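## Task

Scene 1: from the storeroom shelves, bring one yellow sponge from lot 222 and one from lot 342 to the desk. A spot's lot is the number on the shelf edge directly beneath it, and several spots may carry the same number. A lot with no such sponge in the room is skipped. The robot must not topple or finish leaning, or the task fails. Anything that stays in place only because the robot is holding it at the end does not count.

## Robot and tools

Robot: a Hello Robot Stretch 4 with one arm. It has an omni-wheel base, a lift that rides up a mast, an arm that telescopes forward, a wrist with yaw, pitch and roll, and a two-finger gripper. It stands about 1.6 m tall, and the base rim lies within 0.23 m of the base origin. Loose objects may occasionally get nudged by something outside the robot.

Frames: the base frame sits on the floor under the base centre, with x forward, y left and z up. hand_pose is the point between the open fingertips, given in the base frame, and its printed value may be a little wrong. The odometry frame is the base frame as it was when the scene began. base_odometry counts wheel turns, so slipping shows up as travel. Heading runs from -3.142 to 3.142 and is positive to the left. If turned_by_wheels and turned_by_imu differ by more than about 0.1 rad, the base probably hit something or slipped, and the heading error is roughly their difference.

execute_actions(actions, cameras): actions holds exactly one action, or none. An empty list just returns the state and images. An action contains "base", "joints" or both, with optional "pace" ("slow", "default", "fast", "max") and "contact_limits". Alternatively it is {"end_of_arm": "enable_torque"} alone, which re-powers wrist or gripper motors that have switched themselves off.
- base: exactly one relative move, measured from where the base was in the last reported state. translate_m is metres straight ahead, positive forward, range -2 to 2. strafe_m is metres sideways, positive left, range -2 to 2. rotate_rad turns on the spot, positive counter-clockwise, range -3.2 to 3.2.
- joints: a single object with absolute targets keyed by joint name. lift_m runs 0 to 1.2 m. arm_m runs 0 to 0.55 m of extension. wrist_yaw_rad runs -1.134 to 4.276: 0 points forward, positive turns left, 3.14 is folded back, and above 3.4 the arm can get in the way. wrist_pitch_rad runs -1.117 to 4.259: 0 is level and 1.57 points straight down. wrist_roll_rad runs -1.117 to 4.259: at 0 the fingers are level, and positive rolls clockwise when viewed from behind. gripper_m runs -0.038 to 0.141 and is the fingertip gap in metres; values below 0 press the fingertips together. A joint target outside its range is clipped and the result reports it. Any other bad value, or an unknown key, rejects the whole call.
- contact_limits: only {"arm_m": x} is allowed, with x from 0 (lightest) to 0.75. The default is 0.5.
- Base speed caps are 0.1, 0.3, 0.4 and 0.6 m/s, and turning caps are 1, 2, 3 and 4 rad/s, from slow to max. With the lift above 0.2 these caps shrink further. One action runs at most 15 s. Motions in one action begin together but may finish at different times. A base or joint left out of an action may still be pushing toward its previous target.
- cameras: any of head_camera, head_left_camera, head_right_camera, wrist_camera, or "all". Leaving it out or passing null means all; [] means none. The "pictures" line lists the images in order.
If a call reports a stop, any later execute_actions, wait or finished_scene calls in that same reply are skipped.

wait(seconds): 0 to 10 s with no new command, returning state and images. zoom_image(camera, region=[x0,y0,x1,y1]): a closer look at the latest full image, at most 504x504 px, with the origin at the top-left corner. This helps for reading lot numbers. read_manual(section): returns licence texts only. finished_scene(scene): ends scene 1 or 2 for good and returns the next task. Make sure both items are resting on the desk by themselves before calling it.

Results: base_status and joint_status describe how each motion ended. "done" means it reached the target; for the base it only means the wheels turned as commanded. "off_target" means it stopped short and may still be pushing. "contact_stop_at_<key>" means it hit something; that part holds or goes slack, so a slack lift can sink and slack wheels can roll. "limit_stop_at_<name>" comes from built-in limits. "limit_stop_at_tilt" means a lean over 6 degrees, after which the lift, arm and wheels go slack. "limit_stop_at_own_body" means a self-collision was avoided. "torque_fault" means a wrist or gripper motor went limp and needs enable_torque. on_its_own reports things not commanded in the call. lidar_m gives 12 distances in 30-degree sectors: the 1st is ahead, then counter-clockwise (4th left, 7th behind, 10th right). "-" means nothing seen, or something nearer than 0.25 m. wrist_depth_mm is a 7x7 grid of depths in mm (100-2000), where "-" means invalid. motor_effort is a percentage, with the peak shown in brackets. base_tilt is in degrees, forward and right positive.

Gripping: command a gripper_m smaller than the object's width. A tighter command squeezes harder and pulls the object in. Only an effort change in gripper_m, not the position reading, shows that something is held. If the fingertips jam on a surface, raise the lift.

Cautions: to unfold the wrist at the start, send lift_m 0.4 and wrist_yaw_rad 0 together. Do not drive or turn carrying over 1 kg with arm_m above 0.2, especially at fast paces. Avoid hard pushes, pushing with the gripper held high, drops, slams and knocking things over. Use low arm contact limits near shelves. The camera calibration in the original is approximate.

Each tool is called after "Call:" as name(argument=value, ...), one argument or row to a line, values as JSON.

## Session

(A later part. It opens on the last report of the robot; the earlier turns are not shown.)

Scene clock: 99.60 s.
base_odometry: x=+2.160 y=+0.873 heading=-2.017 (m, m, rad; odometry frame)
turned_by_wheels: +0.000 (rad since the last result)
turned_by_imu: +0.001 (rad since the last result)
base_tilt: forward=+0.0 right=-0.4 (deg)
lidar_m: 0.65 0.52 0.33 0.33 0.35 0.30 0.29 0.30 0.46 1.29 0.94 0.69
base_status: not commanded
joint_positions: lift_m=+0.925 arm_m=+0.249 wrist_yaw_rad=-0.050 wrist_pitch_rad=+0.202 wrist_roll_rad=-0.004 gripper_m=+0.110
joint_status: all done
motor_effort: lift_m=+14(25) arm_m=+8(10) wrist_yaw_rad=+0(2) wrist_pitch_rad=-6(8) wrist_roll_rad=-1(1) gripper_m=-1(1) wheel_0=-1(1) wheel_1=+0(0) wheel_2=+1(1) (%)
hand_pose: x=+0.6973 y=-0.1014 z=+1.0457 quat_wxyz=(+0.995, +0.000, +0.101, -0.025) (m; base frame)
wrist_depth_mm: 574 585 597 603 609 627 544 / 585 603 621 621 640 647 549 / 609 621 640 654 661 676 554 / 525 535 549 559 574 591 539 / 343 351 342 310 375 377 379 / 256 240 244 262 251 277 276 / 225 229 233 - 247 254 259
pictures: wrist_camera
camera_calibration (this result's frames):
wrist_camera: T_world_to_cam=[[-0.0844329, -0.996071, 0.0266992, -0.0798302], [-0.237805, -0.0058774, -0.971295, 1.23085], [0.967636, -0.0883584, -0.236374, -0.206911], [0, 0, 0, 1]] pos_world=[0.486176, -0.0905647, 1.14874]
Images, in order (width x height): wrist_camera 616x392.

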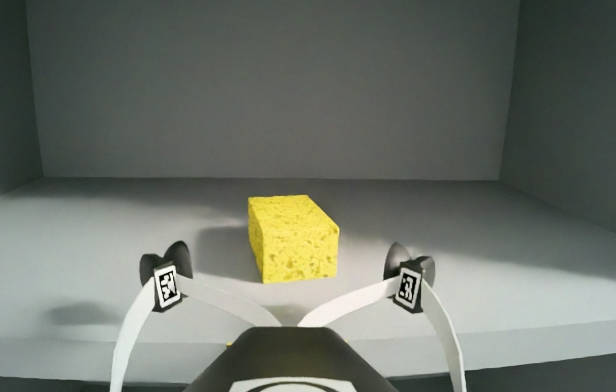

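Call:
execute_actions(
  actions=[
    {"joints":{"arm_m":0.35,"lift_m":0.91}},
  ],
  cameras=["wrist_camera"],
)

Call:
execute_actions(
  actions=[
    {"joints":{"gripper_m":0.015}},
  ],
  cameras=["wrist_camera"],
)

Scene clock: 101.23 s.
base_odometry: x=+2.160 y=+0.873 heading=-2.017 (m, m, rad; odometry frame)
turned_by_wheels: +0.000 (rad since the last result)
turned_by_imu: +0.001 (rad since the last result)
base_tilt: forward=-0.1 right=-0.5 (deg)
lidar_m: 0.65 0.51 0.36 0.33 0.35 0.31 0.29 0.32 0.44 1.33 0.95 0.70
base_status: not commanded
joint_positions: lift_m=+0.910 arm_m=+0.349 wrist_yaw_rad=-0.050 wrist_pitch_rad=+0.202 wrist_roll_rad=-0.004 gripper_m=+0.110
joint_status: all done
motor_effort: lift_m=+14(15) arm_m=+8(9) wrist_yaw_rad=+0(1) wrist_pitch_rad=-5(6) wrist_roll_rad=-1(0) gripper_m=-1(1) wheel_0=-1(1) wheel_1=+0(0) wheel_2=+1(1) (%)
hand_pose: x=+0.7973 y=-0.1014 z=+1.0307 quat_wxyz=(+0.995, +0.000, +0.101, -0.025) (m; base frame)
wrist_depth_mm: 488 492 504 517 525 530 535 / 500 512 525 530 539 554 539 / 521 530 539 554 569 574 559 / 473 477 492 508 521 535 517 / 310 317 289 224 336 340 342 / 231 216 218 202 219 250 248 / 191 188 200 - 204 195 -
pictures: wrist_camera
camera_calibration (this result's frames):
wrist_camera: T_world_to_cam=[[-0.0844978, -0.996066, 0.0266997, -0.0709518], [-0.237817, -0.00586125, -0.971292, 1.24008], [0.967628, -0.0884217, -0.236386, -0.307219], [0, 0, 0, 1]] pos_world=[0.58619, -0.0905691, 1.13375]
Images, in order (width x height): wrist_camera 616x392.

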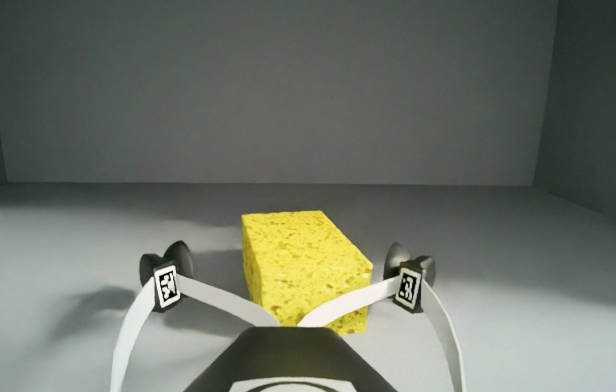

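Scene clock: 103.00 s.
base_odometry: x=+2.160 y=+0.873 heading=-2.017 (m, m, rad; odometry frame)
turned_by_wheels: +0.000 (rad since the last result)
turned_by_imu: +0.001 (rad since the last result)
base_tilt: forward=+0.0 right=-0.5 (deg)
lidar_m: 0.64 0.52 0.37 0.33 0.36 0.32 0.28 0.32 0.45 1.32 0.95 0.67
base_status: not commanded
joint_positions: lift_m=+0.910 arm_m=+0.349 wrist_yaw_rad=-0.050 wrist_pitch_rad=+0.202 wrist_roll_rad=-0.004 gripper_m=+0.015
joint_status: all done
motor_effort: lift_m=+14(14) arm_m=+8(8) wrist_yaw_rad=-1(1) wrist_pitch_rad=-5(5) wrist_roll_rad=+0(0) gripper_m=-19(17) wheel_0=-1(1) wheel_1=-1(0) wheel_2=+1(1) (%)
hand_pose: x=+0.7973 y=-0.1014 z=+1.0307 quat_wxyz=(+0.995, +0.000, +0.101, -0.025) (m; base frame)
wrist_depth_mm: 484 492 508 512 521 530 535 / 500 512 525 530 544 554 539 / 521 530 544 554 564 574 559 / 469 480 488 504 517 535 521 / 310 320 231 217 338 342 342 / 229 177 190 192 195 249 248 / 191 188 197 - 205 195 -
pictures: wrist_camera
camera_calibration (this result's frames):
wrist_camera: T_world_to_cam=[[-0.0844977, -0.996066, 0.0266997, -0.0709518], [-0.237817, -0.00586129, -0.971292, 1.24008], [0.967628, -0.0884217, -0.236386, -0.307219], [0, 0, 0, 1]] pos_world=[0.58619, -0.0905691, 1.13375]
Images, in order (width x height): wrist_camera 616x392.

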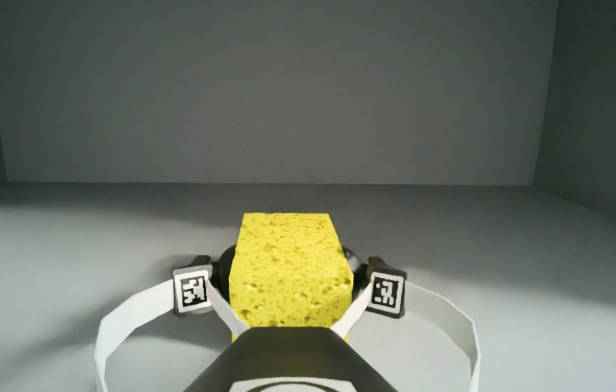

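Call:
execute_actions(
  actions=[
    {"joints":{"lift_m":0.94}},
  ],
  cameras=[],
)

Call:
execute_actions(
  actions=[
    {"joints":{"arm_m":0,"wrist_yaw_rad":0}},
  ],
  cameras=["wrist_camera"],
)

Call:
execute_actions(
  actions=[
    {"base":{"strafe_m":-2.0},"joints":{"lift_m":0.85}},
  ],
  cameras=[],
)

Call:
execute_actions(
  actions=[
    {"base":{"strafe_m":-1.7}},
  ],
)

Scene clock: 104.53 s.
base_odometry: x=+2.160 y=+0.873 heading=-2.017 (m, m, rad; odometry frame)
turned_by_wheels: +0.000 (rad since the last result)
turned_by_imu: +0.001 (rad since the last result)
base_tilt: forward=+0.0 right=-0.4 (deg)
lidar_m: 0.64 0.52 0.36 0.34 0.38 0.32 0.29 0.33 0.46 1.34 0.95 0.68
base_status: not commanded
joint_positions: lift_m=+0.940 arm_m=+0.349 wrist_yaw_rad=-0.050 wrist_pitch_rad=+0.202 wrist_roll_rad=-0.004 gripper_m=+0.015
joint_status: all done
motor_effort: lift_m=+25(24) arm_m=+8(8) wrist_yaw_rad=+1(2) wrist_pitch_rad=-5(5) wrist_roll_rad=+0(0) gripper_m=-19(18) wheel_0=-1(1) wheel_1=+0(0) wheel_2=+1(1) (%)
hand_pose: x=+0.7973 y=-0.1014 z=+1.0598 quat_wxyz=(+0.995, +0.000, +0.101, -0.025) (m; base frame)
wrist_depth_mm: 488 496 504 517 521 535 535 / 500 512 525 535 539 549 544 / 521 530 549 549 564 574 554 / 539 544 559 569 585 591 539 / 375 387 230 217 410 410 413 / 278 178 190 192 195 301 301 / 231 228 236 - 247 236 -
pictures: none
No camera images: the call's "cameras" was empty. Leave "cameras" out to get every camera's image.

Scene clock: 106.70 s.
base_odometry: x=+2.160 y=+0.873 heading=-2.017 (m, m, rad; odometry frame)
turned_by_wheels: +0.000 (rad since the last result)
turned_by_imu: +0.001 (rad since the last result)
base_tilt: forward=-0.1 right=-0.5 (deg)
lidar_m: 0.65 0.51 0.35 0.34 0.36 0.30 0.29 0.32 0.47 1.34 0.96 0.66
base_status: not commanded
joint_positions: lift_m=+0.940 arm_m=+0.001 wrist_yaw_rad=+0.000 wrist_pitch_rad=+0.203 wrist_roll_rad=-0.004 gripper_m=+0.015
joint_status: all done
motor_effort: lift_m=+25(25) arm_m=-8(11) wrist_yaw_rad=-2(3) wrist_pitch_rad=-5(7) wrist_roll_rad=+0(1) gripper_m=-21(17) wheel_0=-1(1) wheel_1=+0(0) wheel_2=+1(1) (%)
hand_pose: x=+0.4550 y=-0.0874 z=+1.0597 quat_wxyz=(+0.995, -0.002, +0.101, +0.000) (m; base frame)
wrist_depth_mm: 597 809 809 809 831 809 585 / 603 842 842 854 866 809 585 / 609 866 878 891 891 809 591 / 554 591 603 621 634 654 574 / 554 820 231 217 480 492 496 / 621 178 190 192 195 750 574 / 609 831 891 - 931 732 569
pictures: wrist_camera
camera_calibration (this result's frames):
wrist_camera: T_world_to_cam=[[-0.0346892, -0.999041, 0.0267155, -0.109659], [-0.237675, -0.0177179, -0.971183, 1.18564], [0.970725, -0.0400391, -0.236832, 0.0354553], [0, 0, 0, 1]] pos_world=[0.243576, -0.087127, 1.1628]
Images, in order (width x height): wrist_camera 616x392.

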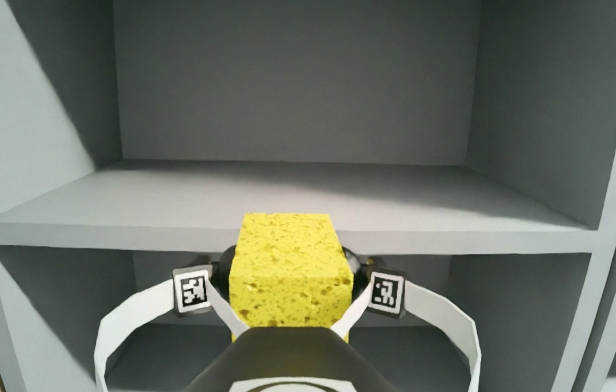

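Scene clock: 114.70 s.
base_odometry: x=+0.355 y=+1.735 heading=-2.017 (m, m, rad; odometry frame)
turned_by_wheels: +0.000 (rad since the last result)
turned_by_imu: -0.003 (rad since the last result)
base_tilt: forward=+0.0 right=-0.5 (deg)
lidar_m: 0.61 0.66 0.92 1.31 0.46 0.34 0.31 0.34 0.47 1.38 0.89 0.64
base_status: done
joint_positions: lift_m=+0.850 arm_m=+0.001 wrist_yaw_rad=+0.000 wrist_pitch_rad=+0.203 wrist_roll_rad=-0.004 gripper_m=+0.015
joint_status: all done
motor_effort: lift_m=+15(22) arm_m=-8(8) wrist_yaw_rad=-1(2) wrist_pitch_rad=-7(6) wrist_roll_rad=+0(1) gripper_m=-18(18) wheel_0=+0(9) wheel_1=-2(11) wheel_2=+1(1) (%)
hand_pose: x=+0.4549 y=-0.0874 z=+0.9705 quat_wxyz=(+0.995, -0.002, +0.101, +0.000) (m; base frame)
wrist_depth_mm: 768 778 798 798 809 564 415 / 788 809 820 820 842 569 418 / 559 564 521 609 647 535 433 / 732 878 878 433 854 500 452 / 820 904 230 217 931 564 473 / 820 177 190 193 195 521 500 / 732 732 707 - 768 517 525
pictures: none
No camera images: the call's "cameras" was empty. Leave "cameras" out to get every camera's image.

Scene clock: 121.70 s.
base_odometry: x=-1.178 y=+2.469 heading=-2.017 (m, m, rad; odometry frame)
turned_by_wheels: +0.000 (rad since the last result)
turned_by_imu: -0.002 (rad since the last result)
base_tilt: forward=+0.0 right=-0.4 (deg)
lidar_m: 2.55 0.71 0.91 1.39 0.48 0.35 0.32 0.32 0.52 0.64 0.68 0.94
base_status: done
joint_positions: lift_m=+0.850 arm_m=+0.001 wrist_yaw_rad=+0.000 wrist_pitch_rad=+0.203 wrist_roll_rad=-0.004 gripper_m=+0.015
joint_status: not commanded
motor_effort: lift_m=+15(15) arm_m=-8(9) wrist_yaw_rad=+0(1) wrist_pitch_rad=-6(7) wrist_roll_rad=+0(0) gripper_m=-19(18) wheel_0=+0(10) wheel_1=-2(9) wheel_2=+1(1) (%)
hand_pose: x=+0.4549 y=-0.0874 z=+0.9705 quat_wxyz=(+0.995, -0.002, +0.101, +0.000) (m; base frame)
wrist_depth_mm: 634 - - - - 1098 798 / 647 - - - - 1118 798 / 654 - - - - 1098 809 / 661 - - - - 1118 798 / 654 - 232 216 1756 1098 809 / 654 178 190 193 195 1025 788 / 647 1160 1499 - 1499 991 778
pictures: head_camera, head_left_camera, head_right_camera, wrist_camera
camera_calibration (this result's frames):
wrist_camera: T_world_to_cam=[[-0.0346845, -0.999041, 0.0267151, -0.107277], [-0.237663, -0.017719, -0.971186, 1.09902], [0.970728, -0.0400343, -0.23682, 0.0143373], [0, 0, 0, 1]] pos_world=[0.243558, -0.0871266, 1.07361]
Images, in order (width x height): head_camera 420x560, head_left_camera 420x672, head_right_camera 420x672, wrist_camera 616x392.

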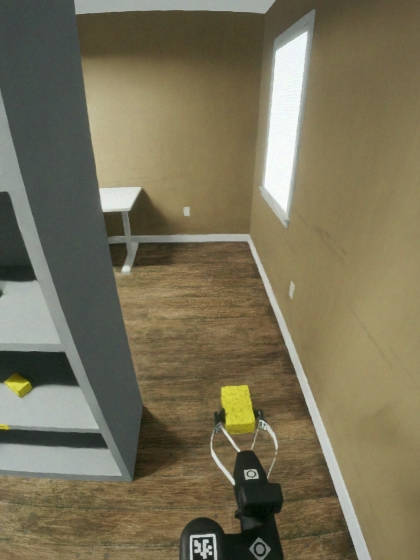

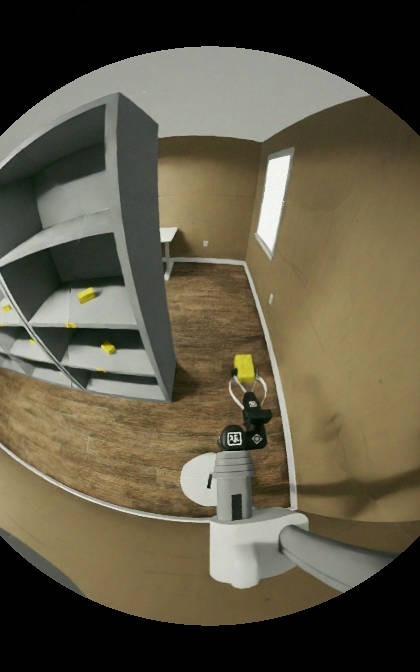

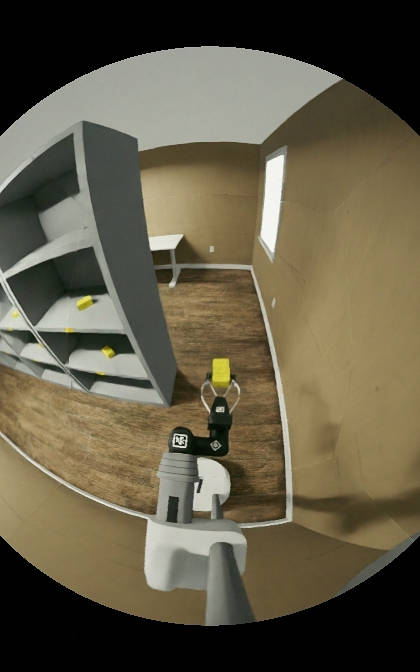

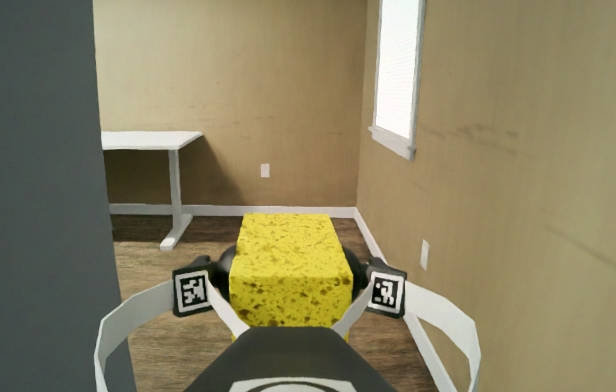

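Call:
execute_actions(
  actions=[
    {"base":{"strafe_m":-0.15}},
  ],
  cameras=[],
)

Call:
execute_actions(
  actions=[
    {"base":{"translate_m":1.3}},
  ],
  cameras=[],
)

Call:
execute_actions(
  actions=[
    {"base":{"rotate_rad":0.6}},
  ],
)

Scene clock: 123.73 s.
base_odometry: x=-1.314 y=+2.534 heading=-2.017 (m, m, rad; odometry frame)
turned_by_wheels: +0.000 (rad since the last result)
turned_by_imu: +0.000 (rad since the last result)
base_tilt: forward=-0.1 right=-0.4 (deg)
lidar_m: 2.04 0.81 0.92 1.38 0.48 0.36 0.33 0.36 0.51 0.48 0.53 0.73
base_status: done
joint_positions: lift_m=+0.850 arm_m=+0.001 wrist_yaw_rad=+0.000 wrist_pitch_rad=+0.203 wrist_roll_rad=-0.004 gripper_m=+0.015
joint_status: not commanded
motor_effort: lift_m=+15(15) arm_m=-9(9) wrist_yaw_rad=-1(1) wrist_pitch_rad=-5(7) wrist_roll_rad=+1(0) gripper_m=-18(17) wheel_0=+0(11) wheel_1=-2(10) wheel_2=+0(0) (%)
hand_pose: x=+0.4549 y=-0.0874 z=+0.9705 quat_wxyz=(+0.995, -0.002, +0.101, +0.000) (m; base frame)
wrist_depth_mm: - - - - 1537 820 597 / - - - - 1537 842 603 / - - - - 1537 831 603 / - - - - 1537 831 603 / 891 - 231 217 1336 831 603 / 878 177 190 193 195 768 585 / 878 1464 1499 - 1430 750 591
pictures: none
No camera images: the call's "cameras" was empty. Leave "cameras" out to get every camera's image.

Scene clock: 129.57 s.
base_odometry: x=-1.874 y=+1.361 heading=-2.017 (m, m, rad; odometry frame)
turned_by_wheels: +0.000 (rad since the last result)
turned_by_imu: +0.007 (rad since the last result)
base_tilt: forward=+0.0 right=-0.5 (deg)
lidar_m: 2.07 1.49 1.80 0.70 0.49 0.67 1.64 0.74 0.53 0.50 0.54 0.76
base_status: done
joint_positions: lift_m=+0.850 arm_m=+0.001 wrist_yaw_rad=+0.000 wrist_pitch_rad=+0.203 wrist_roll_rad=-0.004 gripper_m=+0.015
joint_status: not commanded
motor_effort: lift_m=+16(15) arm_m=-8(8) wrist_yaw_rad=-1(2) wrist_pitch_rad=-8(6) wrist_roll_rad=-1(1) gripper_m=-19(17) wheel_0=+1(7) wheel_1=+1(10) wheel_2=+1(11) (%)
hand_pose: x=+0.4549 y=-0.0874 z=+0.9705 quat_wxyz=(+0.995, -0.002, +0.101, +0.000) (m; base frame)
wrist_depth_mm: 1661 1661 1661 1661 1618 842 603 / 1661 1661 1708 1756 1576 842 609 / 1756 1808 1756 1756 1618 854 615 / 1464 1808 1863 1863 1576 831 615 / 1863 1921 230 217 1397 842 591 / 1661 177 190 192 195 798 597 / 1464 1430 1499 - 1397 768 597
pictures: none
No camera images: the call's "cameras" was empty. Leave "cameras" out to get every camera's image.

Scene clock: 130.93 s.
base_odometry: x=-1.874 y=+1.361 heading=-1.417 (m, m, rad; odometry frame)
turned_by_wheels: +0.600 (rad since the last result)
turned_by_imu: +0.595 (rad since the last result)
base_tilt: forward=-0.1 right=-0.4 (deg)
lidar_m: 1.50 2.06 0.57 0.50 0.74 1.62 0.71 0.52 0.50 0.54 0.83 2.07
base_status: done
joint_positions: lift_m=+0.850 arm_m=+0.001 wrist_yaw_rad=+0.000 wrist_pitch_rad=+0.203 wrist_roll_rad=-0.004 gripper_m=+0.015
joint_status: not commanded
motor_effort: lift_m=+16(15) arm_m=-8(9) wrist_yaw_rad=-3(0) wrist_pitch_rad=-6(7) wrist_roll_rad=+0(1) gripper_m=-18(19) wheel_0=-2(8) wheel_1=-3(6) wheel_2=+0(7) (%)
hand_pose: x=+0.4549 y=-0.0874 z=+0.9705 quat_wxyz=(+0.995, -0.002, +0.101, +0.000) (m; base frame)
wrist_depth_mm: - - - - 1708 1537 1397 / - - - - 1756 1576 1464 / - - - - 1808 1618 1499 / - - - 1576 1863 1708 1499 / - - 231 217 1983 1708 1537 / 1708 177 190 192 195 1708 1618 / 1499 1430 1499 - 1576 1499 1537
pictures: head_camera, head_left_camera, head_right_camera, wrist_camera
camera_calibration (this result's frames):
wrist_camera: T_world_to_cam=[[-0.0346009, -0.999044, 0.0267141, -0.107291], [-0.237661, -0.017738, -0.971186, 1.09902], [0.970732, -0.0399529, -0.236821, 0.0143483], [0, 0, 0, 1]] pos_world=[0.243553, -0.0871207, 1.07361]
Images, in order (width x height): head_camera 420x560, head_left_camera 420x672, head_right_camera 420x672, wrist_camera 616x392.

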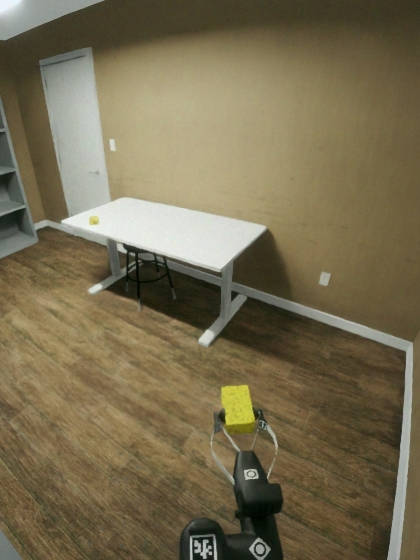

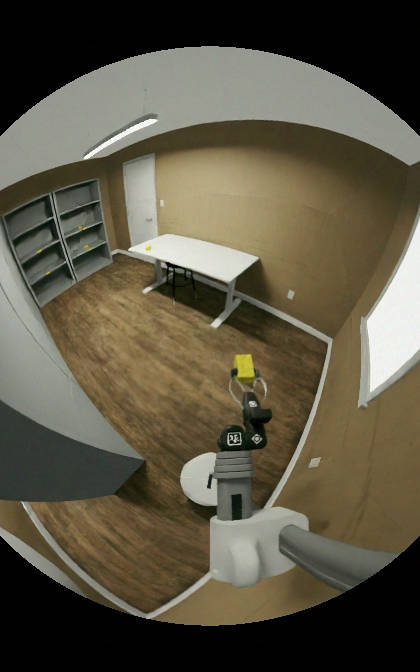

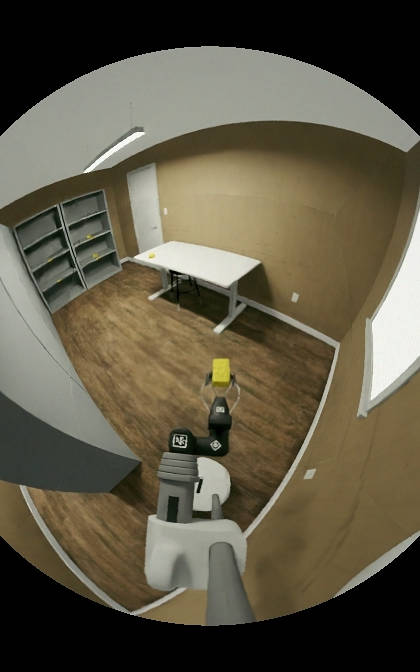

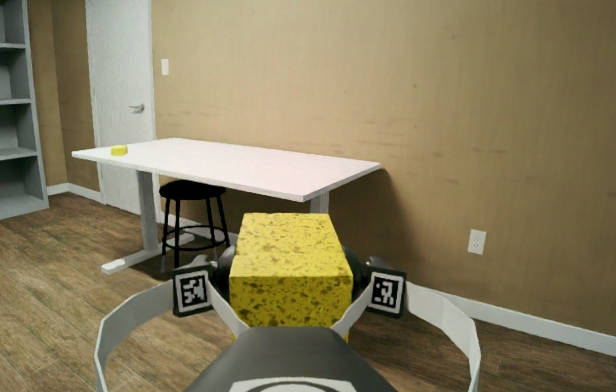

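Call:
execute_actions(
  actions=[
    {"base":{"rotate_rad":0.15}},
  ],
  cameras=[],
)

Call:
execute_actions(
  actions=[
    {"base":{"translate_m":0.72},"joints":{"arm_m":0.5,"wrist_pitch_rad":0.5,"lift_m":0.8}},
  ],
  cameras=["wrist_camera","head_camera"],
)

Scene clock: 132.20 s.
base_odometry: x=-1.874 y=+1.361 heading=-1.268 (m, m, rad; odometry frame)
turned_by_wheels: +0.149 (rad since the last result)
turned_by_imu: +0.149 (rad since the last result)
base_tilt: forward=+0.0 right=-0.4 (deg)
lidar_m: 1.51 2.48 0.50 0.49 1.64 1.12 0.59 0.51 0.52 0.59 0.94 1.57
base_status: done
joint_positions: lift_m=+0.850 arm_m=+0.001 wrist_yaw_rad=+0.000 wrist_pitch_rad=+0.203 wrist_roll_rad=-0.004 gripper_m=+0.015
joint_status: not commanded
motor_effort: lift_m=+15(15) arm_m=-8(8) wrist_yaw_rad=-3(2) wrist_pitch_rad=-7(7) wrist_roll_rad=+0(0) gripper_m=-21(19) wheel_0=-3(6) wheel_1=-4(5) wheel_2=+0(8) (%)
hand_pose: x=+0.4549 y=-0.0874 z=+0.9705 quat_wxyz=(+0.995, -0.002, +0.101, +0.000) (m; base frame)
wrist_depth_mm: - - - - 1863 1618 1430 / - - - - 1921 1618 1464 / - - - - - 1708 1499 / - - - 1618 1661 1708 1537 / - - 231 217 - 1756 1576 / 1708 178 190 192 195 1756 1576 / 1464 1430 1499 - 1537 1464 1537
pictures: none
No camera images: the call's "cameras" was empty. Leave "cameras" out to get every camera's image.

Scene clock: 136.10 s.
base_odometry: x=-1.659 y=+0.673 heading=-1.267 (m, m, rad; odometry frame)
turned_by_wheels: +0.001 (rad since the last result)
turned_by_imu: +0.004 (rad since the last result)
base_tilt: forward=+0.0 right=-0.5 (deg)
lidar_m: 0.89 1.46 1.48 0.84 0.67 0.71 1.20 1.00 1.00 1.13 1.56 0.81
base_status: done
joint_positions: lift_m=+0.800 arm_m=+0.499 wrist_yaw_rad=+0.000 wrist_pitch_rad=+0.502 wrist_roll_rad=-0.004 gripper_m=+0.015
joint_status: all done
motor_effort: lift_m=+15(16) arm_m=+8(8) wrist_yaw_rad=-2(1) wrist_pitch_rad=-4(5) wrist_roll_rad=+0(0) gripper_m=-17(19) wheel_0=+2(6) wheel_1=+3(6) wheel_2=+2(10) (%)
hand_pose: x=+0.9223 y=-0.0874 z=+0.8398 quat_wxyz=(+0.969, -0.002, +0.248, +0.001) (m; base frame)
wrist_depth_mm: - 1863 1366 1182 991 831 750 / 820 891 904 917 960 878 788 / 699 627 640 647 661 683 715 / 1708 535 496 500 512 521 530 / 1397 1366 231 217 415 424 424 / 1182 178 190 192 195 351 353 / 1042 1042 1042 - 309 300 309
pictures: head_camera, wrist_camera
camera_calibration (this result's frames):
wrist_camera: T_world_to_cam=[[-0.0250581, -0.999047, 0.0357367, -0.103975], [-0.51357, -0.0178051, -0.857863, 1.24246], [0.857682, -0.0398498, -0.512635, -0.134427], [0, 0, 0, 1]] pos_world=[0.750782, -0.0871106, 1.00067]
Images, in order (width x height): head_camera 420x560, wrist_camera 616x392.

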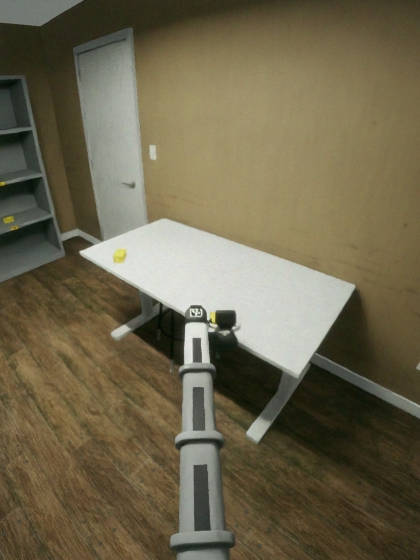

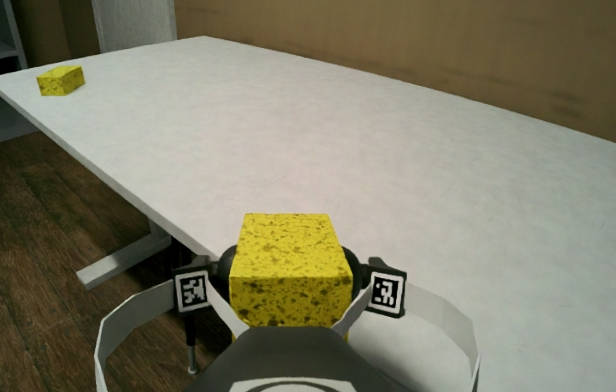

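Too near the edge; advance.

Call:
execute_actions(
  actions=[
    {"base":{"translate_m":0.2}},
  ],
  cameras=[],
)

Call:
execute_actions(
  actions=[
    {"joints":{"lift_m":0.752},"pace":"slow"},
  ],
  cameras=["wrist_camera"],
)

Scene clock: 139.47 s.
base_odometry: x=-1.599 y=+0.483 heading=-1.267 (m, m, rad; odometry frame)
turned_by_wheels: +0.000 (rad since the last result)
turned_by_imu: +0.002 (rad since the last result)
base_tilt: forward=-0.1 right=-0.5 (deg)
lidar_m: 0.73 1.21 1.79 0.99 0.81 0.84 1.37 1.16 1.14 1.31 1.38 0.63
base_status: done
joint_positions: lift_m=+0.800 arm_m=+0.499 wrist_yaw_rad=+0.000 wrist_pitch_rad=+0.502 wrist_roll_rad=-0.004 gripper_m=+0.015
joint_status: not commanded
motor_effort: lift_m=+15(14) arm_m=+8(9) wrist_yaw_rad=-1(1) wrist_pitch_rad=-5(3) wrist_roll_rad=+0(1) gripper_m=-18(18) wheel_0=+1(6) wheel_1=+3(7) wheel_2=+0(10) (%)
hand_pose: x=+0.9224 y=-0.0874 z=+0.8398 quat_wxyz=(+0.969, -0.002, +0.248, +0.001) (m; base frame)
wrist_depth_mm: - 1618 1205 1008 854 732 647 / 891 904 904 917 866 759 668 / 621 627 640 647 668 691 683 / 480 488 500 500 512 521 530 / 389 397 231 217 418 421 421 / 1078 177 190 193 195 351 353 / 1042 293 296 - 307 300 309
pictures: none
No camera images: the call's "cameras" was empty. Leave "cameras" out to get every camera's image.

Scene clock: 140.73 s.
base_odometry: x=-1.599 y=+0.483 heading=-1.267 (m, m, rad; odometry frame)
turned_by_wheels: +0.000 (rad since the last result)
turned_by_imu: +0.000 (rad since the last result)
base_tilt: forward=+0.0 right=-0.4 (deg)
lidar_m: 0.72 1.22 1.77 0.99 0.84 0.82 1.37 1.15 1.11 1.31 1.39 0.62
base_status: not commanded
joint_positions: lift_m=+0.752 arm_m=+0.499 wrist_yaw_rad=+0.000 wrist_pitch_rad=+0.502 wrist_roll_rad=-0.004 gripper_m=+0.015
joint_status: all done
motor_effort: lift_m=+14(11) arm_m=+8(8) wrist_yaw_rad=-1(2) wrist_pitch_rad=-5(5) wrist_roll_rad=-1(0) gripper_m=-15(18) wheel_0=+1(1) wheel_1=+3(2) wheel_2=+0(0) (%)
hand_pose: x=+0.9224 y=-0.0874 z=+0.7918 quat_wxyz=(+0.969, -0.002, +0.248, +0.001) (m; base frame)
wrist_depth_mm: - 1499 1138 1025 842 723 640 / 732 741 750 759 788 750 676 / 512 517 535 535 554 569 585 / 397 404 407 418 424 433 439 / 325 330 231 217 345 349 351 / 1060 177 190 192 195 291 291 / 991 245 245 - 255 248 255
pictures: wrist_camera
camera_calibration (this result's frames):
wrist_camera: T_world_to_cam=[[-0.0250582, -0.999047, 0.0357368, -0.102261], [-0.51357, -0.0178051, -0.857863, 1.20134], [0.857682, -0.0398498, -0.512635, -0.159022], [0, 0, 0, 1]] pos_world=[0.7508, -0.0871106, 0.95272]
Images, in order (width x height): wrist_camera 616x392.

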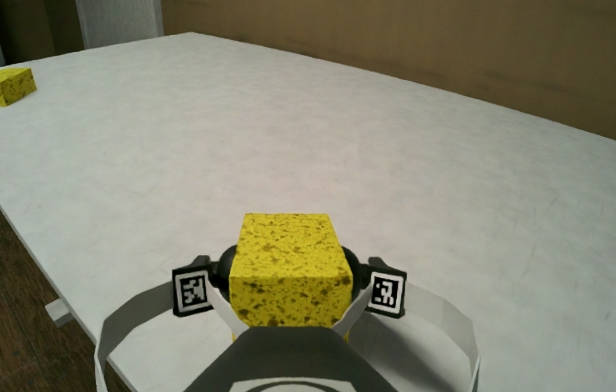

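Call:
execute_actions(
  actions=[
    {"joints":{"gripper_m":0.12}},
  ],
  cameras=[],
)

Call:
execute_actions(
  actions=[
    {"joints":{"lift_m":0.85,"arm_m":0.15}},
  ],
  cameras=["wrist_camera","head_camera"],
)

Scene clock: 142.80 s.
base_odometry: x=-1.599 y=+0.483 heading=-1.267 (m, m, rad; odometry frame)
turned_by_wheels: +0.000 (rad since the last result)
turned_by_imu: +0.001 (rad since the last result)
base_tilt: forward=+0.0 right=-0.5 (deg)
lidar_m: 0.71 1.21 1.75 1.00 0.84 0.83 1.37 1.16 1.12 1.32 1.39 0.61
base_status: not commanded
joint_positions: lift_m=+0.752 arm_m=+0.499 wrist_yaw_rad=+0.000 wrist_pitch_rad=+0.502 wrist_roll_rad=-0.004 gripper_m=+0.120
joint_status: all done
motor_effort: lift_m=+14(14) arm_m=+8(8) wrist_yaw_rad=+0(3) wrist_pitch_rad=-4(6) wrist_roll_rad=+1(1) gripper_m=-1(17) wheel_0=+1(1) wheel_1=+2(3) wheel_2=-1(0) (%)
hand_pose: x=+0.9224 y=-0.0874 z=+0.7918 quat_wxyz=(+0.969, -0.002, +0.248, +0.001) (m; base frame)
wrist_depth_mm: - 1499 1138 1008 842 715 647 / 732 732 750 768 798 750 676 / 512 517 530 539 554 569 591 / 397 402 410 415 424 436 439 / 325 325 324 283 345 349 351 / 1042 265 244 229 271 291 291 / 991 245 249 - 255 248 255
pictures: none
No camera images: the call's "cameras" was empty. Leave "cameras" out to get every camera's image.

Scene clock: 144.97 s.
base_odometry: x=-1.599 y=+0.483 heading=-1.267 (m, m, rad; odometry frame)
turned_by_wheels: +0.000 (rad since the last result)
turned_by_imu: +0.001 (rad since the last result)
base_tilt: forward=+0.0 right=-0.5 (deg)
lidar_m: 0.72 1.18 1.81 0.97 0.85 0.83 1.36 1.13 1.11 1.31 1.40 0.64
base_status: not commanded
joint_positions: lift_m=+0.850 arm_m=+0.151 wrist_yaw_rad=+0.000 wrist_pitch_rad=+0.502 wrist_roll_rad=-0.004 gripper_m=+0.120
joint_status: all done
motor_effort: lift_m=+25(29) arm_m=-8(8) wrist_yaw_rad=-2(2) wrist_pitch_rad=-5(5) wrist_roll_rad=+0(1) gripper_m=-1(0) wheel_0=+1(1) wheel_1=+3(3) wheel_2=+0(0) (%)
hand_pose: x=+0.5752 y=-0.0874 z=+0.8888 quat_wxyz=(+0.969, -0.002, +0.249, +0.000) (m; base frame)
wrist_depth_mm: - - 1499 1308 1098 946 831 / 1118 1008 1060 1098 1078 976 878 / - 788 750 759 788 820 842 / 1808 1708 615 569 609 621 627 / 1464 1430 1464 508 492 500 500 / 1229 1229 1229 1255 404 415 415 / 1078 1078 1118 - 1160 366 364
pictures: head_camera, wrist_camera
camera_calibration (this result's frames):
wrist_camera: T_world_to_cam=[[-0.0252605, -0.999042, 0.0357402, -0.114366], [-0.513691, -0.0176986, -0.857793, 1.10631], [0.857604, -0.0400277, -0.512751, 0.188583], [0, 0, 0, 1]] pos_world=[0.403684, -0.0871275, 1.04977]
Images, in order (width x height): head_camera 420x560, wrist_camera 616x392.

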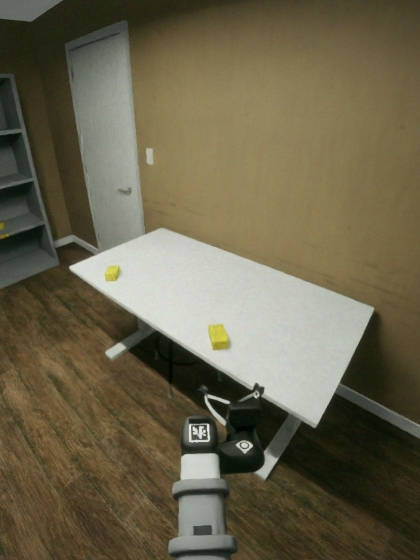

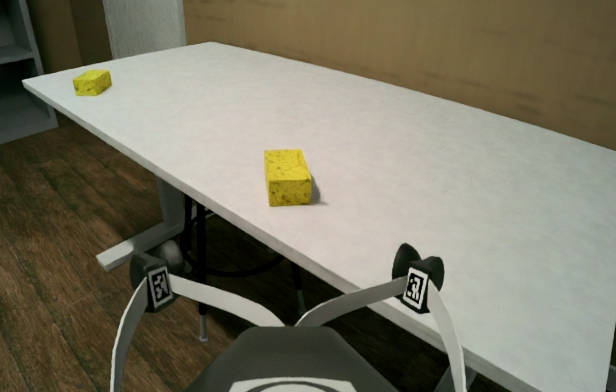

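Call:
finished_scene(
  scene=1,
)

The scene is finished: the task was done.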